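# Place the small round tin inside the desk bin

## Task

Get the small round tin into the storage bin that sits on the desk, wholly inside so no part of it overhangs the bin's rim. The bin must hold nothing else and have nothing resting on it, must stay upright, and must remain almost entirely on the desk. The gripper must release the tin and the robot must back away at the end; a result that holds only because the robot supports it does not count. The robot must not tip over or be left leaning. Any one of these conditions failing means the task is failed.

## Robot and tools

Robot: TidyBot++, a single-arm mobile manipulator. The base (0.54 m long, 0.50 m wide, 0.38 m tall) rolls on four powered casters. On it sits one seven-joint arm with a two-finger gripper. The shoulder is 0.12 m ahead of the base centre and 0.68 m above the floor. Segment lengths: upper arm 0.42 m, forearm 0.31 m, hand 0.31 m (wrist to the hand point). Two cameras: base_camera (fixed on the base, facing forward) and wrist_camera (fisheye, looks along the hand). The arm begins folded with the hand pointing down.

Frames: the base frame has its origin on the floor below the base centre, with x forward, y left and z up. hand_pose is reported in this frame. It is the point midway between the finger pads; its z axis runs out along the fingers and its y axis is the closing direction. The odometry frame is the base frame as it was when the scene began. Heading is positive to the left and ranges from -3.142 to 3.142. base_tilt is in degrees, positive when leaning forward or right.

Tool execute_actions(actions, cameras). actions is a list holding one action, or an empty list to only read the state and get images. An action may contain "base", "joints" or both, plus optional "speeds"; everything in it starts together.
- base: exactly one key, each a relative move from the current base position. translate_m is metres forward (+) or back, -2 to 2. strafe_m is metres sideways, left +, -2 to 2. rotate_rad is radians of turn in place, counter-clockwise from above +, -6.3 to 6.3.
- joints: absolute targets by name. joint_1_rad to joint_7_rad are in radians and gripper_pos is a 0 to 1 scale (0 open, 1 closed). joint_2_rad is limited to ±2.249, joint_4_rad to ±2.579, joint_6_rad to ±2.099. joints 1, 3, 5 and 7 are unlimited but go the short way, so any turn bigger than half a revolution must be split. joint_1_rad positive swings the arm clockwise seen from above, opposite to rotate_rad. With the hand pointing down, joint_7_rad positive turns it counter-clockwise from above; at 1.57 the fingers open toward the robot's left and right.
- speeds: caps for this action only. translate_m and strafe_m accept 0.05 to 0.5 m/s, rotate_rad 0.1 to 1.57 rad/s; the highest value is the default. A base move that would last over 8.667 s is refused.
- cameras: a list of names among base_camera, wrist_camera, all. Omitted, null or ["all"] gives both; [] gives none.
An unknown key or an out-of-range number rejects the whole call and nothing moves. Any key you leave out may still be driving toward its previous target. An action lasts at most 15 s.

Planar arm geometry: with joint_1_rad=0, joint_3_rad=3.14, joint_5_rad=0 (roughly the start), the arm stays in the base's x-z plane. Angles from vertical, forward positive: upper arm = j2; forearm = j2 - j4; hand = j2 - j4 - j6. The hand point's forward offset from the shoulder is the sum of length*sin(angle), and its height above the shoulder is the sum of length*cos(angle). A downward-pointing hand reaches about 0.94 m high at most, and only near the base. The finger gap is about 85*(1 - gripper_pos) mm. Closing at 1 grips hard; "done" at 1 means the fingers are empty, while "off_target" means an object stopped them.

Other tools: wait(seconds, 0 to 10) sends nothing new and returns state and images. zoom_image(camera, region=[x0,y0,x1,y1] in pixels, at most 504x504) magnifies the most recent image (base_camera is 644x364, wrist_camera 644x476). read_manual(section) only returns licence text. finished_scene(scene) closes the scene and reports success; it cannot be undone, so the goal must already hold stably.

Result lines: base_status and joint_status say how each commanded motion ended. "done" for the base only means the wheels turned the commanded amount, and slip counts as travel, so check images. "off_target" means it came to rest short and may keep pushing. After "contact_stop" or "time_out" the motion holds where it stopped. "joint command not followed" with a "cause:" line means the arm targets were withheld to prevent a self-collision; the gripper command still ran. motor_effort is a percentage of each motor's maximum, with the peak in brackets. on_its_own lists motion you did not command. "ARM HIT" reports a hard hit on the base or the arm itself. MOTOR HOT warns from 60 °C, and an OVER-TEMPERATURE FAULT (75 °C) makes the arm sag and shows joints as limit_stop_at_motor_heat. A torque fault freezes the arm for 10 s and skips the rest of the call.

Accuracy: friction and reading errors leave the hand a centimetre or two off, more when stretched. To correct, send each joint its previous command plus (wanted minus read). With a load the arm sags; never command a held joint to its current reading. Odometry drifts over many moves.

Avoid: driving the base while the arm is caught on something high (tip-over risk); pushing sideways with a raised hand; blocked base or joints that keep pushing; dropping or flinging the tin; knocking the bin over or off the desk; leaving the fingers on the tin. A loose object may occasionally be nudged by outside forces. Sensible order: look, drive close, open the gripper, lower it over the tin, close, lift, carry above the bin, lower, open, lift away and back off, confirm in images, then call finished_scene.

Each tool is called after "Call:" by a JSON object that holds its "name" and its "arguments", one argument or row to a line.

## Session

I'll start by looking at the current state and the camera images.

Call:
{"name": "execute_actions", "arguments": {
  "actions": []
}}

Scene clock: 0.00 s.
base_odometry: x=+0.000 y=+0.000 heading=+0.000 (m, m, rad; odometry frame)
base_tilt: forward=-0.1 right=+1.2 (deg)
base_status: not commanded
joint_positions: joint_1_rad=+0.049 joint_2_rad=-0.367 joint_3_rad=+3.100 joint_4_rad=-2.505 joint_5_rad=-0.037 joint_6_rad=-0.870 joint_7_rad=+1.573 gripper_pos=+0.000
joint_status: not commanded
motor_effort: joint_1_rad=+1 joint_2_rad=-3 joint_3_rad=+2 joint_4_rad=+16 joint_5_rad=+0 joint_6_rad=+1 joint_7_rad=+0 (%)
hand_pose: x=+0.2744 y=+0.0072 z=+0.5969 quat_wxyz=(-0.007, +0.998, -0.014, +0.067) (m; base frame)
pictures: base_camera, wrist_camera
Images, in order (width x height): base_camera 644x364, wrist_camera 644x476.

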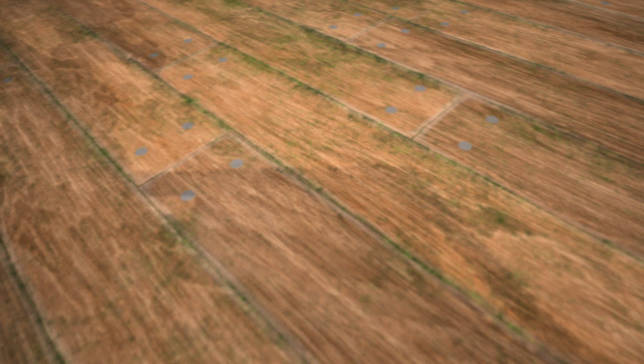

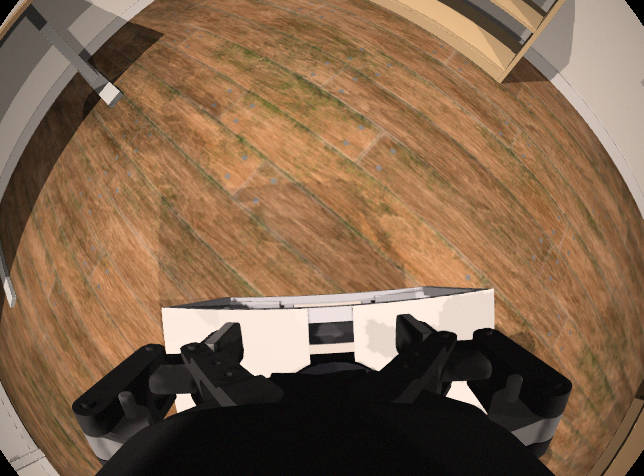

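Call:
{"name": "execute_actions", "arguments": {
  "actions": [
    {"joints": {"joint_4_rad": -1.5, "joint_1_rad": -0.5}}
  ],
  "cameras": ["wrist_camera"]
}}

Scene clock: 4.10 s.
base_odometry: x=+0.000 y=+0.000 heading=+0.000 (m, m, rad; odometry frame)
base_tilt: forward=-0.2 right=+1.1 (deg)
base_status: not commanded
joint_positions: joint_1_rad=-0.476 joint_2_rad=-0.367 joint_3_rad=+3.100 joint_4_rad=-1.510 joint_5_rad=-0.037 joint_6_rad=-0.870 joint_7_rad=+1.573 gripper_pos=+0.000
joint_status: all done
motor_effort: joint_1_rad=+1(0) joint_2_rad=-8(9) joint_3_rad=+2(3) joint_4_rad=+22(22) joint_5_rad=-1(0) joint_6_rad=+7(6) joint_7_rad=+0(0) (%)
hand_pose: x=+0.4734 y=+0.2187 z=+1.0713 quat_wxyz=(-0.147, +0.817, +0.218, +0.514) (m; base frame)
pictures: wrist_camera
Images, in order (width x height): wrist_camera 644x476.

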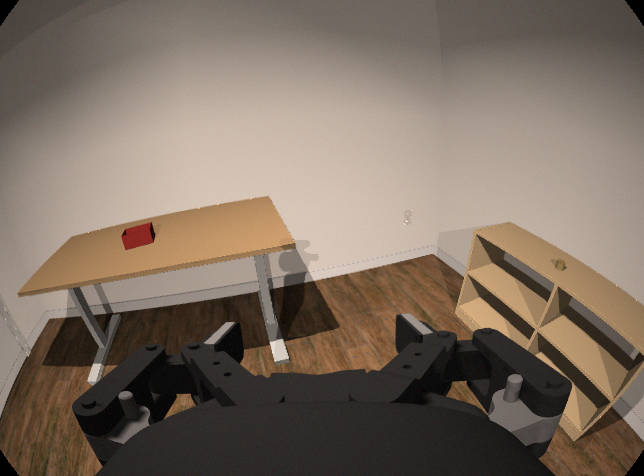

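Call:
{"name": "zoom_image", "arguments": {
  "camera": "wrist_camera",
  "region": [500, 220, 644, 320]
}}

Call:
{"name": "zoom_image", "arguments": {
  "camera": "wrist_camera",
  "region": [80, 200, 200, 280]
}}

Region (500, 220, 644, 320) of wrist_camera's 644x476 image, scaled by 3.500; it fills the top 350 rows of this view, and the rest is white.

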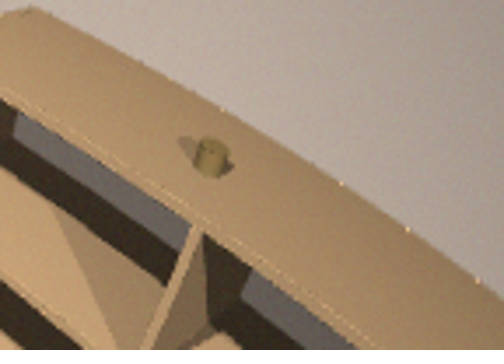

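Region (80, 200, 200, 280) of wrist_camera's 644x476 image, scaled by 4.200.

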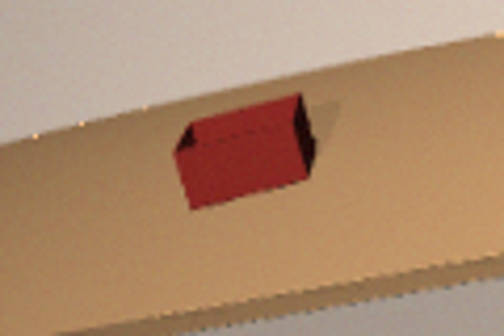

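Call:
{"name": "execute_actions", "arguments": {
  "actions": [
    {"base": {"translate_m": 1.2}, "joints": {"joint_1_rad": 0.93, "joint_2_rad": 0.482, "joint_3_rad": 3.14, "joint_4_rad": -0.842, "joint_5_rad": 0.0, "joint_6_rad": -1.817, "joint_7_rad": 1.57}}
  ]
}}

Scene clock: 23.47 s.
base_odometry: x=+1.200 y=+0.000 heading=+0.000 (m, m, rad; odometry frame)
base_tilt: forward=-0.1 right=+1.3 (deg)
base_status: done
joint_positions: joint_1_rad=+0.913 joint_2_rad=+0.465 joint_3_rad=+3.116 joint_4_rad=-0.858 joint_5_rad=-0.037 joint_6_rad=-1.796 joint_7_rad=+1.573 gripper_pos=+0.000
joint_status: all done
motor_effort: joint_1_rad=+0(2) joint_2_rad=-37(39) joint_3_rad=+1(3) joint_4_rad=+17(22) joint_5_rad=+0(0) joint_6_rad=-1(7) joint_7_rad=+0(0) (%)
hand_pose: x=+0.4422 y=-0.3821 z=+0.8243 quat_wxyz=(-0.016, +0.905, -0.426, +0.021) (m; base frame)
pictures: base_camera, wrist_camera
Images, in order (width x height): base_camera 644x364, wrist_camera 644x476.

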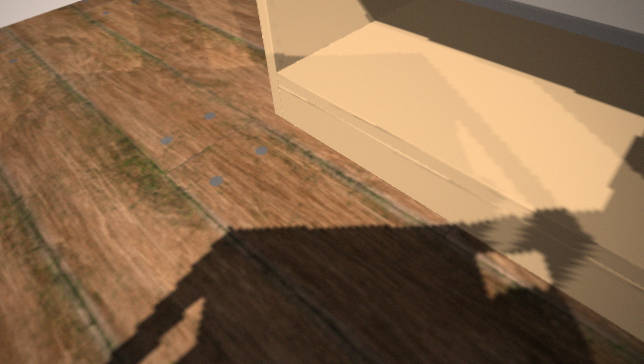

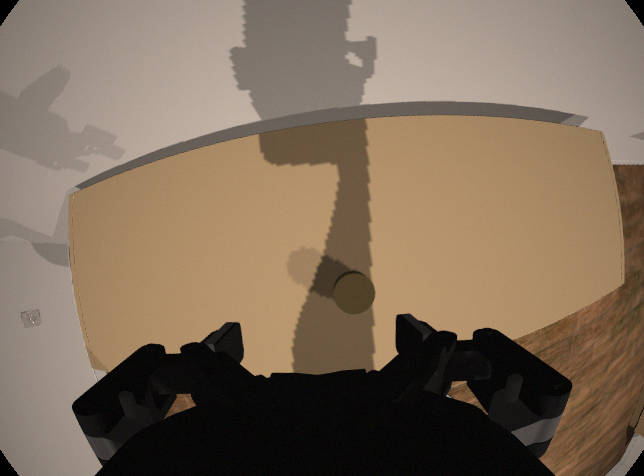

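Call:
{"name": "zoom_image", "arguments": {
  "camera": "wrist_camera",
  "region": [270, 230, 410, 340]
}}

Region (270, 230, 410, 340) of wrist_camera's 644x476 image, scaled by 3.600; it fills the top 396 rows of this view, and the rest is white.

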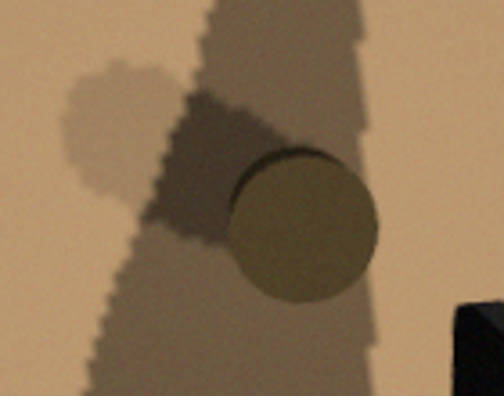

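Call:
{"name": "execute_actions", "arguments": {
  "actions": [
    {"joints": {"joint_1_rad": 0.945, "joint_2_rad": 0.47, "joint_3_rad": 3.166, "joint_4_rad": -1.25, "joint_5_rad": 0.04, "joint_6_rad": -1.425, "joint_7_rad": 1.57}}
  ],
  "cameras": ["wrist_camera"]
}}

Scene clock: 35.77 s.
base_odometry: x=+1.200 y=+0.000 heading=+0.000 (m, m, rad; odometry frame)
base_tilt: forward=-0.1 right=+1.2 (deg)
base_status: not commanded
joint_positions: joint_1_rad=+0.920 joint_2_rad=+0.465 joint_3_rad=+3.138 joint_4_rad=-1.238 joint_5_rad=-0.003 joint_6_rad=-1.445 joint_7_rad=+1.573 gripper_pos=+0.000
joint_status: all done
motor_effort: joint_1_rad=+0(1) joint_2_rad=-37(40) joint_3_rad=+1(1) joint_4_rad=+19(19) joint_5_rad=+1(0) joint_6_rad=-1(0) joint_7_rad=+0(0) (%)
hand_pose: x=+0.4239 y=-0.3939 z=+0.7050 quat_wxyz=(-0.004, +0.897, -0.442, -0.002) (m; base frame)
pictures: wrist_camera
Images, in order (width x height): wrist_camera 644x476.

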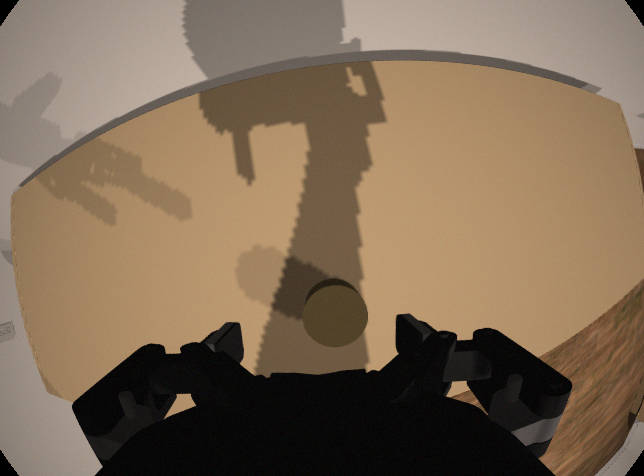

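Call:
{"name": "zoom_image", "arguments": {
  "camera": "wrist_camera",
  "region": [200, 260, 440, 400]
}}

Region (200, 260, 440, 400) of wrist_camera's 644x476 image, scaled by 2.100; it fills the top 294 rows of this view, and the rest is white.

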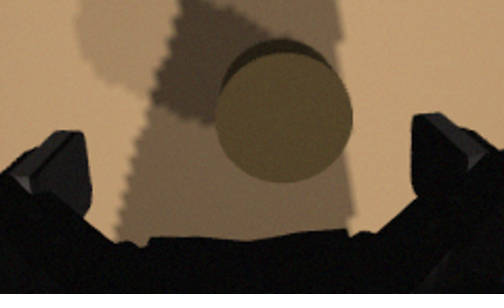

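Call:
{"name": "execute_actions", "arguments": {
  "actions": [
    {"joints": {"joint_1_rad": 0.972, "joint_2_rad": 0.508, "joint_3_rad": 3.166, "joint_4_rad": -1.398, "joint_5_rad": 0.04, "joint_6_rad": -1.245, "joint_7_rad": 1.57}}
  ],
  "cameras": ["wrist_camera"]
}}

Scene clock: 46.10 s.
base_odometry: x=+1.200 y=+0.000 heading=+0.000 (m, m, rad; odometry frame)
base_tilt: forward=-0.2 right=+1.1 (deg)
base_status: not commanded
joint_positions: joint_1_rad=+0.949 joint_2_rad=+0.495 joint_3_rad=+3.140 joint_4_rad=-1.389 joint_5_rad=-0.003 joint_6_rad=-1.265 joint_7_rad=+1.573 gripper_pos=+0.000
joint_status: all done
motor_effort: joint_1_rad=+0(0) joint_2_rad=-38(40) joint_3_rad=+1(1) joint_4_rad=+18(19) joint_5_rad=+1(0) joint_6_rad=+0(0) joint_7_rad=+0(0) (%)
hand_pose: x=+0.4111 y=-0.4017 z=+0.6441 quat_wxyz=(-0.003, +0.890, -0.455, -0.002) (m; base frame)
pictures: wrist_camera
Images, in order (width x height): wrist_camera 644x476.

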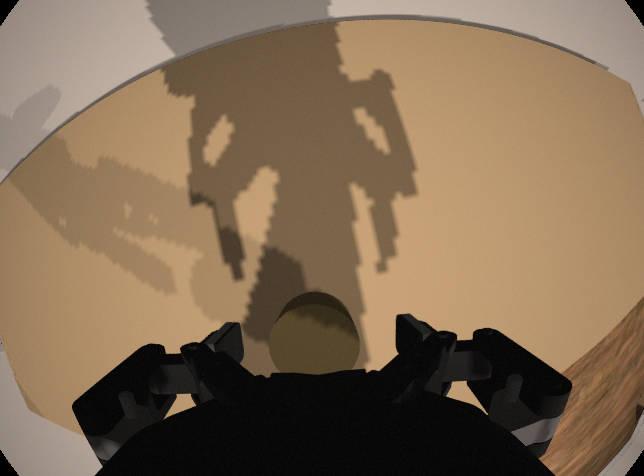

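Call:
{"name": "zoom_image", "arguments": {
  "camera": "wrist_camera",
  "region": [200, 240, 440, 400]
}}

Region (200, 240, 440, 400) of wrist_camera's 644x476 image, scaled by 2.100.

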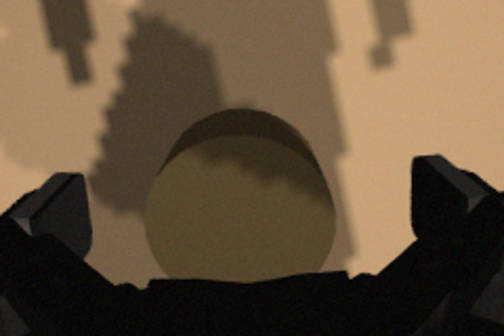

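Call:
{"name": "execute_actions", "arguments": {
  "actions": [
    {"joints": {"joint_4_rad": -1.442, "joint_6_rad": -1.194, "gripper_pos": 0.2}}
  ],
  "cameras": ["wrist_camera"]
}}

Scene clock: 55.80 s.
base_odometry: x=+1.200 y=+0.000 heading=+0.000 (m, m, rad; odometry frame)
base_tilt: forward=-0.2 right=+1.3 (deg)
base_status: not commanded
joint_positions: joint_1_rad=+0.949 joint_2_rad=+0.495 joint_3_rad=+3.140 joint_4_rad=-1.432 joint_5_rad=-0.003 joint_6_rad=-1.214 joint_7_rad=+1.573 gripper_pos=+0.200
joint_status: all done
motor_effort: joint_1_rad=+0(0) joint_2_rad=-37(39) joint_3_rad=+1(0) joint_4_rad=+17(18) joint_5_rad=+1(1) joint_6_rad=-1(0) joint_7_rad=+0(0) (%)
hand_pose: x=+0.4099 y=-0.4001 z=+0.6310 quat_wxyz=(-0.002, +0.890, -0.455, +0.001) (m; base frame)
pictures: wrist_camera
Images, in order (width x height): wrist_camera 644x476.

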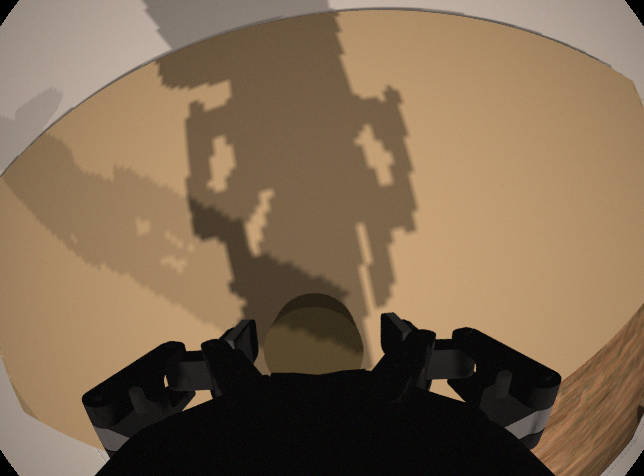

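The fingers are around the tin. Closing the gripper.

Call:
{"name": "execute_actions", "arguments": {
  "actions": [
    {"joints": {"gripper_pos": 1.0}}
  ],
  "cameras": ["wrist_camera"]
}}

Scene clock: 57.53 s.
base_odometry: x=+1.200 y=+0.000 heading=+0.000 (m, m, rad; odometry frame)
base_tilt: forward=-0.2 right=+1.2 (deg)
base_status: not commanded
joint_positions: joint_1_rad=+0.949 joint_2_rad=+0.494 joint_3_rad=+3.140 joint_4_rad=-1.431 joint_5_rad=-0.003 joint_6_rad=-1.214 joint_7_rad=+1.573 gripper_pos=+0.485
joint_status: gripper_pos off_target (ended at +0.485, target +1.000)
motor_effort: joint_1_rad=+1(1) joint_2_rad=-35(39) joint_3_rad=+1(1) joint_4_rad=+16(17) joint_5_rad=+1(0) joint_6_rad=-1(0) joint_7_rad=+0(0) (%)
hand_pose: x=+0.4100 y=-0.4005 z=+0.6318 quat_wxyz=(-0.001, +0.890, -0.455, +0.002) (m; base frame)
pictures: wrist_camera
Images, in order (width x height): wrist_camera 644x476.

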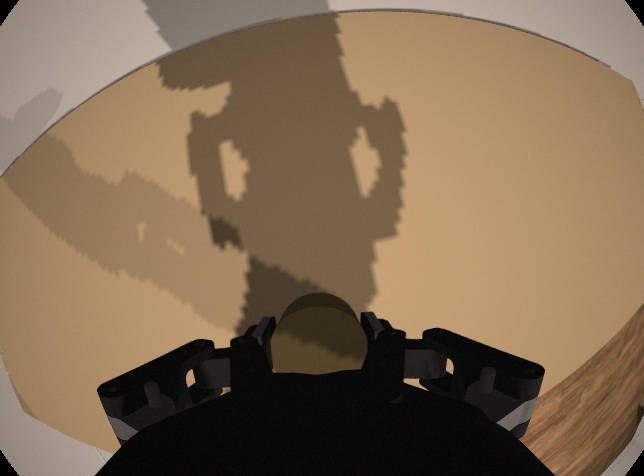

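Call:
{"name": "execute_actions", "arguments": {
  "actions": [
    {"base": {"rotate_rad": 0.82}, "joints": {"joint_1_rad": -0.02, "joint_2_rad": 0.1, "joint_4_rad": -1.0, "joint_6_rad": -1.6, "gripper_pos": 1.0}, "speeds": {"rotate_rad": 0.8}}
  ]
}}

Scene clock: 64.83 s.
base_odometry: x=+1.200 y=+0.000 heading=+0.820 (m, m, rad; odometry frame)
base_tilt: forward=-0.2 right=+1.2 (deg)
base_status: done
joint_positions: joint_1_rad=+0.003 joint_2_rad=+0.114 joint_3_rad=+3.157 joint_4_rad=-1.013 joint_5_rad=+0.007 joint_6_rad=-1.579 joint_7_rad=+1.573 gripper_pos=+0.485
joint_status: gripper_pos off_target (ended at +0.485, target +1.000); the others done
motor_effort: joint_1_rad=+1(6) joint_2_rad=-25(43) joint_3_rad=+1(5) joint_4_rad=+19(19) joint_5_rad=+1(4) joint_6_rad=+3(4) joint_7_rad=+0(0) (%)
hand_pose: x=+0.5822 y=-0.0087 z=+0.9522 quat_wxyz=(+0.006, +0.976, -0.008, +0.215) (m; base frame)
pictures: base_camera, wrist_camera
Images, in order (width x height): base_camera 644x364, wrist_camera 644x476.

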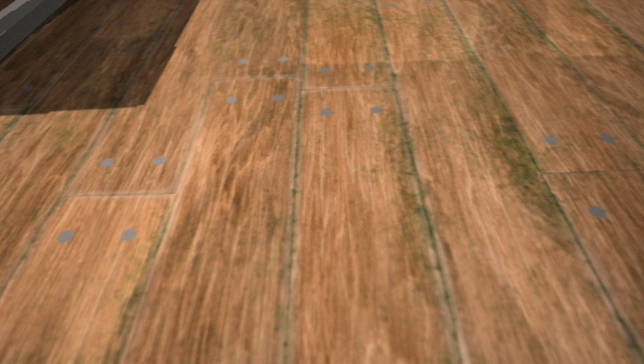

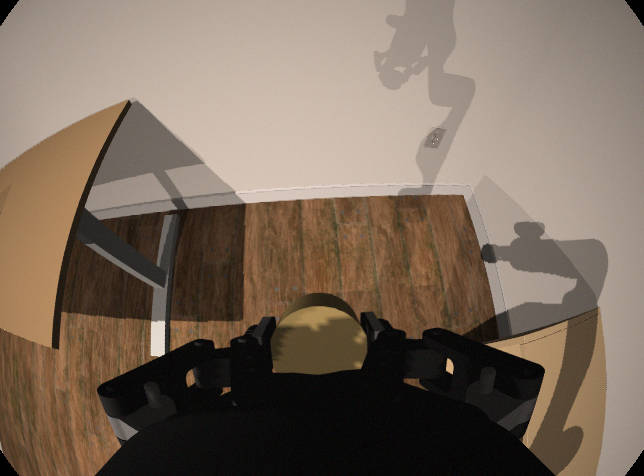

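Call:
{"name": "execute_actions", "arguments": {
  "actions": [
    {"base": {"strafe_m": 1.25}, "joints": {"joint_3_rad": 3.12, "gripper_pos": 1.0}}
  ]
}}

Scene clock: 76.20 s.
base_odometry: x=+0.286 y=+0.852 heading=+0.820 (m, m, rad; odometry frame)
base_tilt: forward=-0.2 right=+1.2 (deg)
base_status: done
joint_positions: joint_1_rad=-0.004 joint_2_rad=+0.114 joint_3_rad=+3.140 joint_4_rad=-1.013 joint_5_rad=+0.007 joint_6_rad=-1.579 joint_7_rad=+1.573 gripper_pos=+0.485
joint_status: gripper_pos off_target (ended at +0.485, target +1.000); the others done
motor_effort: joint_1_rad=+0(3) joint_2_rad=-25(25) joint_3_rad=+1(1) joint_4_rad=+19(19) joint_5_rad=+0(0) joint_6_rad=+3(3) joint_7_rad=+0(0) (%)
hand_pose: x=+0.5821 y=+0.0019 z=+0.9522 quat_wxyz=(+0.003, +0.976, +0.003, +0.215) (m; base frame)
pictures: base_camera, wrist_camera
Images, in order (width x height): base_camera 644x364, wrist_camera 644x476.

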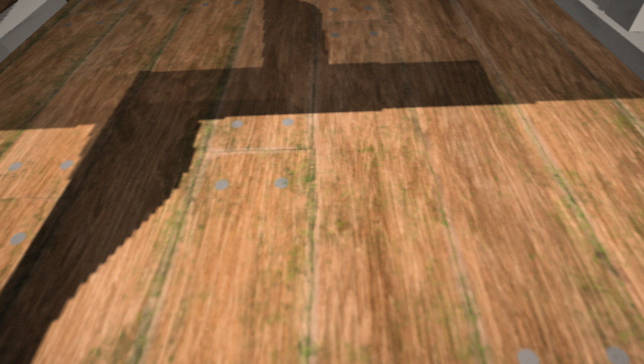

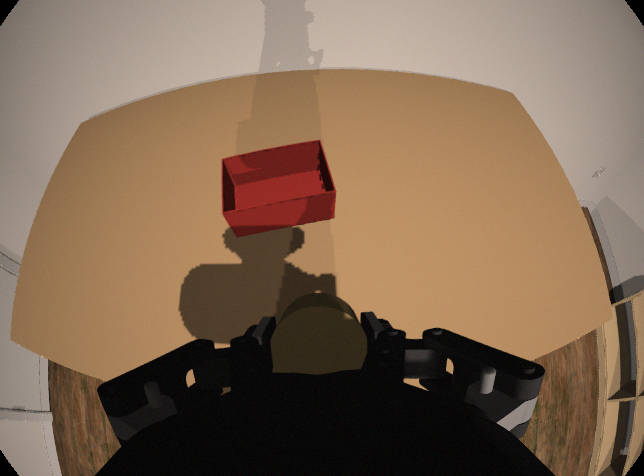

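Call:
{"name": "zoom_image", "arguments": {
  "camera": "wrist_camera",
  "region": [200, 120, 360, 250]
}}

Region (200, 120, 360, 250) of wrist_camera's 644x476 image, scaled by 3.150; it fills the top 410 rows of this view, and the rest is white.

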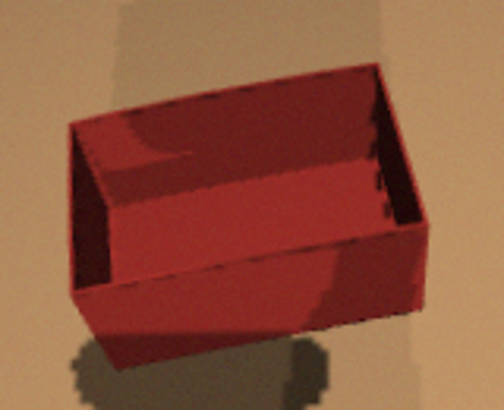

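Call:
{"name": "execute_actions", "arguments": {
  "actions": [
    {"base": {"translate_m": 0.24}, "joints": {"joint_1_rad": -0.14, "joint_2_rad": 0.427, "joint_4_rad": -0.736, "joint_6_rad": -1.998, "joint_7_rad": 1.64, "gripper_pos": 1.0}}
  ],
  "cameras": ["wrist_camera"]
}}

Scene clock: 97.77 s.
base_odometry: x=+0.449 y=+1.028 heading=+0.821 (m, m, rad; odometry frame)
base_tilt: forward=-0.1 right=+1.2 (deg)
base_status: done
joint_positions: joint_1_rad=-0.116 joint_2_rad=+0.444 joint_3_rad=+3.140 joint_4_rad=-0.752 joint_5_rad=+0.007 joint_6_rad=-1.976 joint_7_rad=+1.616 gripper_pos=+0.485
joint_status: gripper_pos off_target (ended at +0.485, target +1.000); the others done
motor_effort: joint_1_rad=+0(1) joint_2_rad=-36(41) joint_3_rad=+1(0) joint_4_rad=+16(20) joint_5_rad=+1(1) joint_6_rad=-1(3) joint_7_rad=+0(0) (%)
hand_pose: x=+0.5795 y=+0.0537 z=+0.8659 quat_wxyz=(+0.003, +0.997, +0.080, -0.015) (m; base frame)
pictures: wrist_camera
Images, in order (width x height): wrist_camera 644x476.

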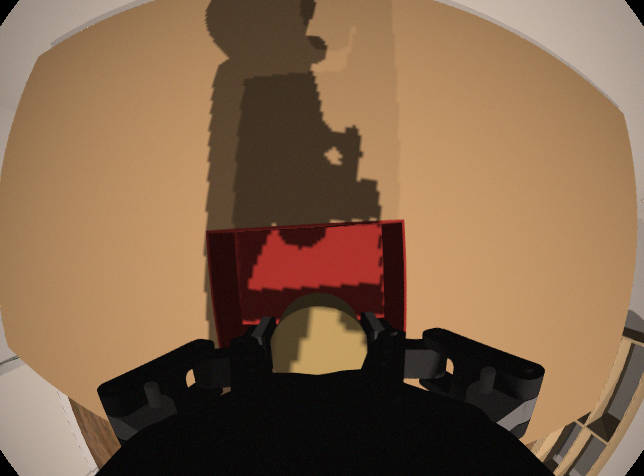

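Call:
{"name": "zoom_image", "arguments": {
  "camera": "wrist_camera",
  "region": [180, 200, 440, 380]
}}

Region (180, 200, 440, 380) of wrist_camera's 644x476 image, scaled by 1.938; it fills the top 349 rows of this view, and the rest is white.

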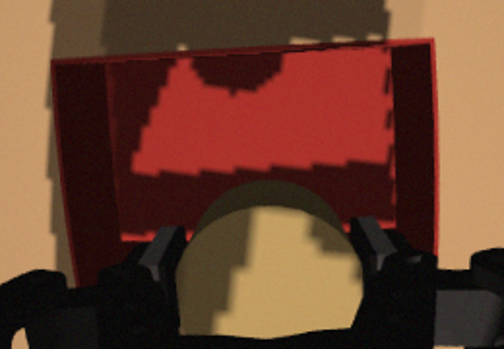

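Call:
{"name": "execute_actions", "arguments": {
  "actions": [
    {"joints": {"joint_1_rad": -0.157, "joint_2_rad": 0.394, "joint_4_rad": -1.125, "joint_6_rad": -1.6, "gripper_pos": 1.0}}
  ],
  "cameras": ["wrist_camera"]
}}

Scene clock: 106.80 s.
base_odometry: x=+0.449 y=+1.028 heading=+0.821 (m, m, rad; odometry frame)
base_tilt: forward=-0.2 right=+1.2 (deg)
base_status: not commanded
joint_positions: joint_1_rad=-0.131 joint_2_rad=+0.420 joint_3_rad=+3.140 joint_4_rad=-1.114 joint_5_rad=+0.007 joint_6_rad=-1.620 joint_7_rad=+1.616 gripper_pos=+0.485
joint_status: gripper_pos off_target (ended at +0.485, target +1.000); the others done
motor_effort: joint_1_rad=+0(0) joint_2_rad=-36(38) joint_3_rad=+1(0) joint_4_rad=+18(19) joint_5_rad=+1(1) joint_6_rad=-1(1) joint_7_rad=+0(0) (%)
hand_pose: x=+0.5967 y=+0.0631 z=+0.7665 quat_wxyz=(+0.003, +0.996, +0.089, -0.006) (m; base frame)
pictures: wrist_camera
Images, in order (width x height): wrist_camera 644x476.

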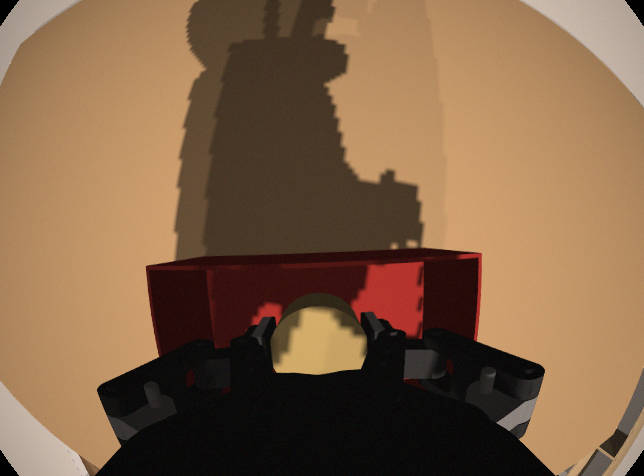

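Call:
{"name": "execute_actions", "arguments": {
  "actions": [
    {"joints": {"joint_4_rad": -1.173, "joint_6_rad": -1.552, "gripper_pos": 1.0}}
  ],
  "cameras": ["wrist_camera"]
}}

Scene clock: 111.10 s.
base_odometry: x=+0.449 y=+1.028 heading=+0.821 (m, m, rad; odometry frame)
base_tilt: forward=-0.2 right=+1.2 (deg)
base_status: not commanded
joint_positions: joint_1_rad=-0.131 joint_2_rad=+0.415 joint_3_rad=+3.140 joint_4_rad=-1.163 joint_5_rad=+0.007 joint_6_rad=-1.572 joint_7_rad=+1.616 gripper_pos=+0.485
joint_status: gripper_pos off_target (ended at +0.485, target +1.000); the others done
motor_effort: joint_1_rad=+0(0) joint_2_rad=-35(38) joint_3_rad=+0(1) joint_4_rad=+18(19) joint_5_rad=+0(0) joint_6_rad=-1(0) joint_7_rad=+0(0) (%)
hand_pose: x=+0.5963 y=+0.0630 z=+0.7536 quat_wxyz=(+0.003, +0.996, +0.089, -0.004) (m; base frame)
pictures: wrist_camera
Images, in order (width x height): wrist_camera 644x476.

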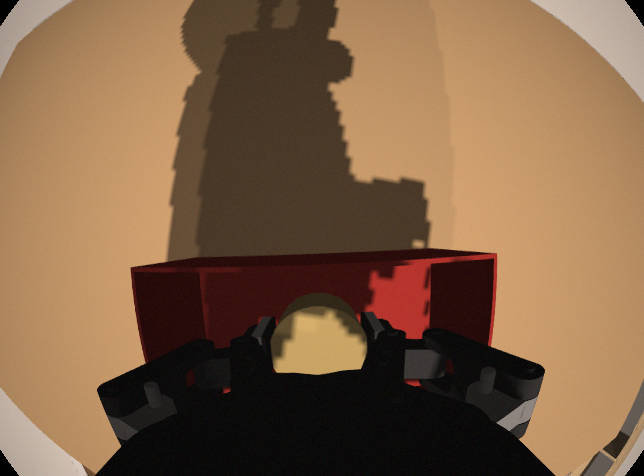

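Call:
{"name": "execute_actions", "arguments": {
  "actions": [
    {"joints": {"gripper_pos": 0.33}}
  ],
  "cameras": ["wrist_camera"]
}}

Scene clock: 113.03 s.
base_odometry: x=+0.449 y=+1.028 heading=+0.821 (m, m, rad; odometry frame)
base_tilt: forward=-0.1 right=+1.2 (deg)
base_status: not commanded
joint_positions: joint_1_rad=-0.131 joint_2_rad=+0.415 joint_3_rad=+3.140 joint_4_rad=-1.163 joint_5_rad=+0.007 joint_6_rad=-1.572 joint_7_rad=+1.616 gripper_pos=+0.330
joint_status: all done
motor_effort: joint_1_rad=+0(0) joint_2_rad=-36(36) joint_3_rad=+0(0) joint_4_rad=+18(18) joint_5_rad=+1(1) joint_6_rad=-1(0) joint_7_rad=+0(0) (%)
hand_pose: x=+0.5963 y=+0.0630 z=+0.7536 quat_wxyz=(+0.003, +0.996, +0.089, -0.004) (m; base frame)
pictures: wrist_camera
Images, in order (width x height): wrist_camera 644x476.

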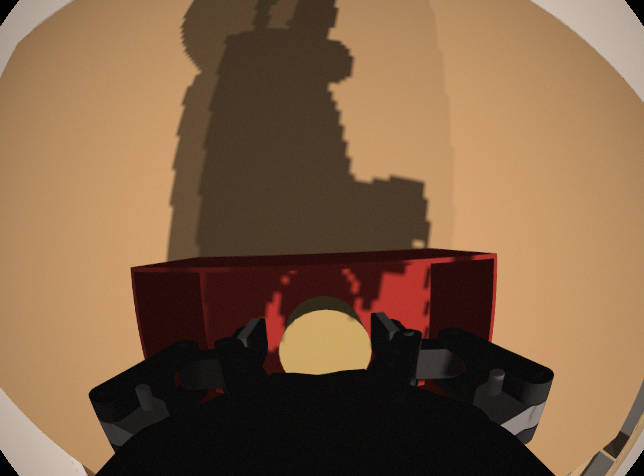

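Call:
{"name": "execute_actions", "arguments": {
  "actions": [
    {"joints": {"joint_2_rad": 0.1}}
  ],
  "cameras": ["wrist_camera"]
}}

Call:
{"name": "execute_actions", "arguments": {
  "actions": [
    {"base": {"translate_m": -0.3}, "joints": {"joint_2_rad": -0.2}}
  ]
}}

Scene clock: 117.57 s.
base_odometry: x=+0.449 y=+1.028 heading=+0.821 (m, m, rad; odometry frame)
base_tilt: forward=-0.1 right=+1.2 (deg)
base_status: not commanded
joint_positions: joint_1_rad=-0.131 joint_2_rad=+0.098 joint_3_rad=+3.140 joint_4_rad=-1.163 joint_5_rad=+0.007 joint_6_rad=-1.572 joint_7_rad=+1.616 gripper_pos=+0.330
joint_status: all done
motor_effort: joint_1_rad=+1(0) joint_2_rad=-25(38) joint_3_rad=+1(1) joint_4_rad=+20(19) joint_5_rad=+1(2) joint_6_rad=+2(2) joint_7_rad=+0(0) (%)
hand_pose: x=+0.5504 y=+0.0570 z=+0.8997 quat_wxyz=(-0.004, +0.984, +0.087, +0.154) (m; base frame)
pictures: wrist_camera
Images, in order (width x height): wrist_camera 644x476.

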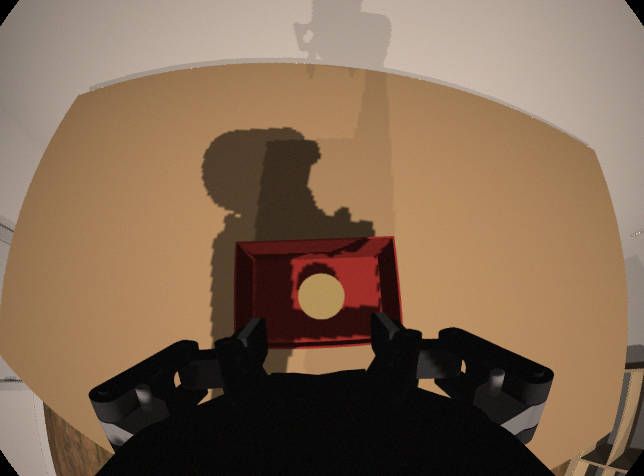

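Scene clock: 119.57 s.
base_odometry: x=+0.245 y=+0.808 heading=+0.821 (m, m, rad; odometry frame)
base_tilt: forward=-0.2 right=+1.2 (deg)
base_status: done
joint_positions: joint_1_rad=-0.134 joint_2_rad=-0.204 joint_3_rad=+3.139 joint_4_rad=-1.164 joint_5_rad=+0.007 joint_6_rad=-1.570 joint_7_rad=+1.616 gripper_pos=+0.330
joint_status: all done
motor_effort: joint_1_rad=+0(1) joint_2_rad=-11(30) joint_3_rad=+3(1) joint_4_rad=+18(21) joint_5_rad=+2(0) joint_6_rad=+4(5) joint_7_rad=+0(0) (%)
hand_pose: x=+0.4669 y=+0.0470 z=+1.0193 quat_wxyz=(-0.010, +0.950, +0.085, +0.301) (m; base frame)
pictures: base_camera, wrist_camera
Images, in order (width x height): base_camera 644x364, wrist_camera 644x476.

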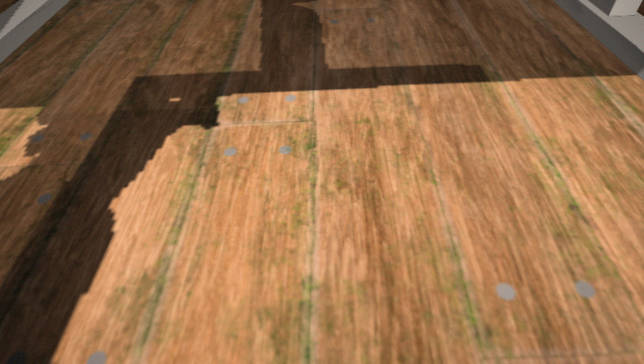

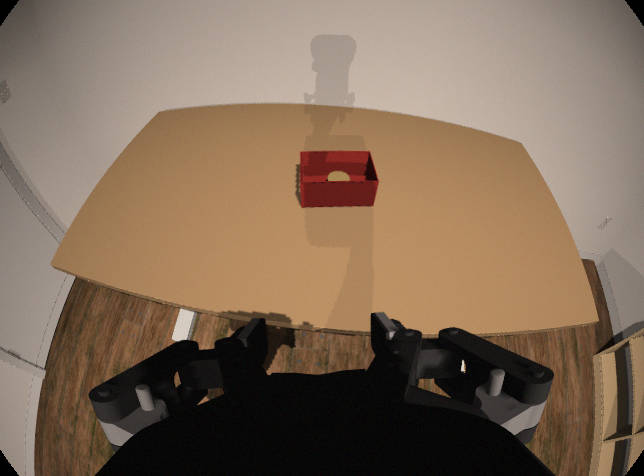

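The tin is in the bin and the robot is clear.

Call:
{"name": "finished_scene", "arguments": {
  "scene": 1
}}

The scene is finished: the task was done.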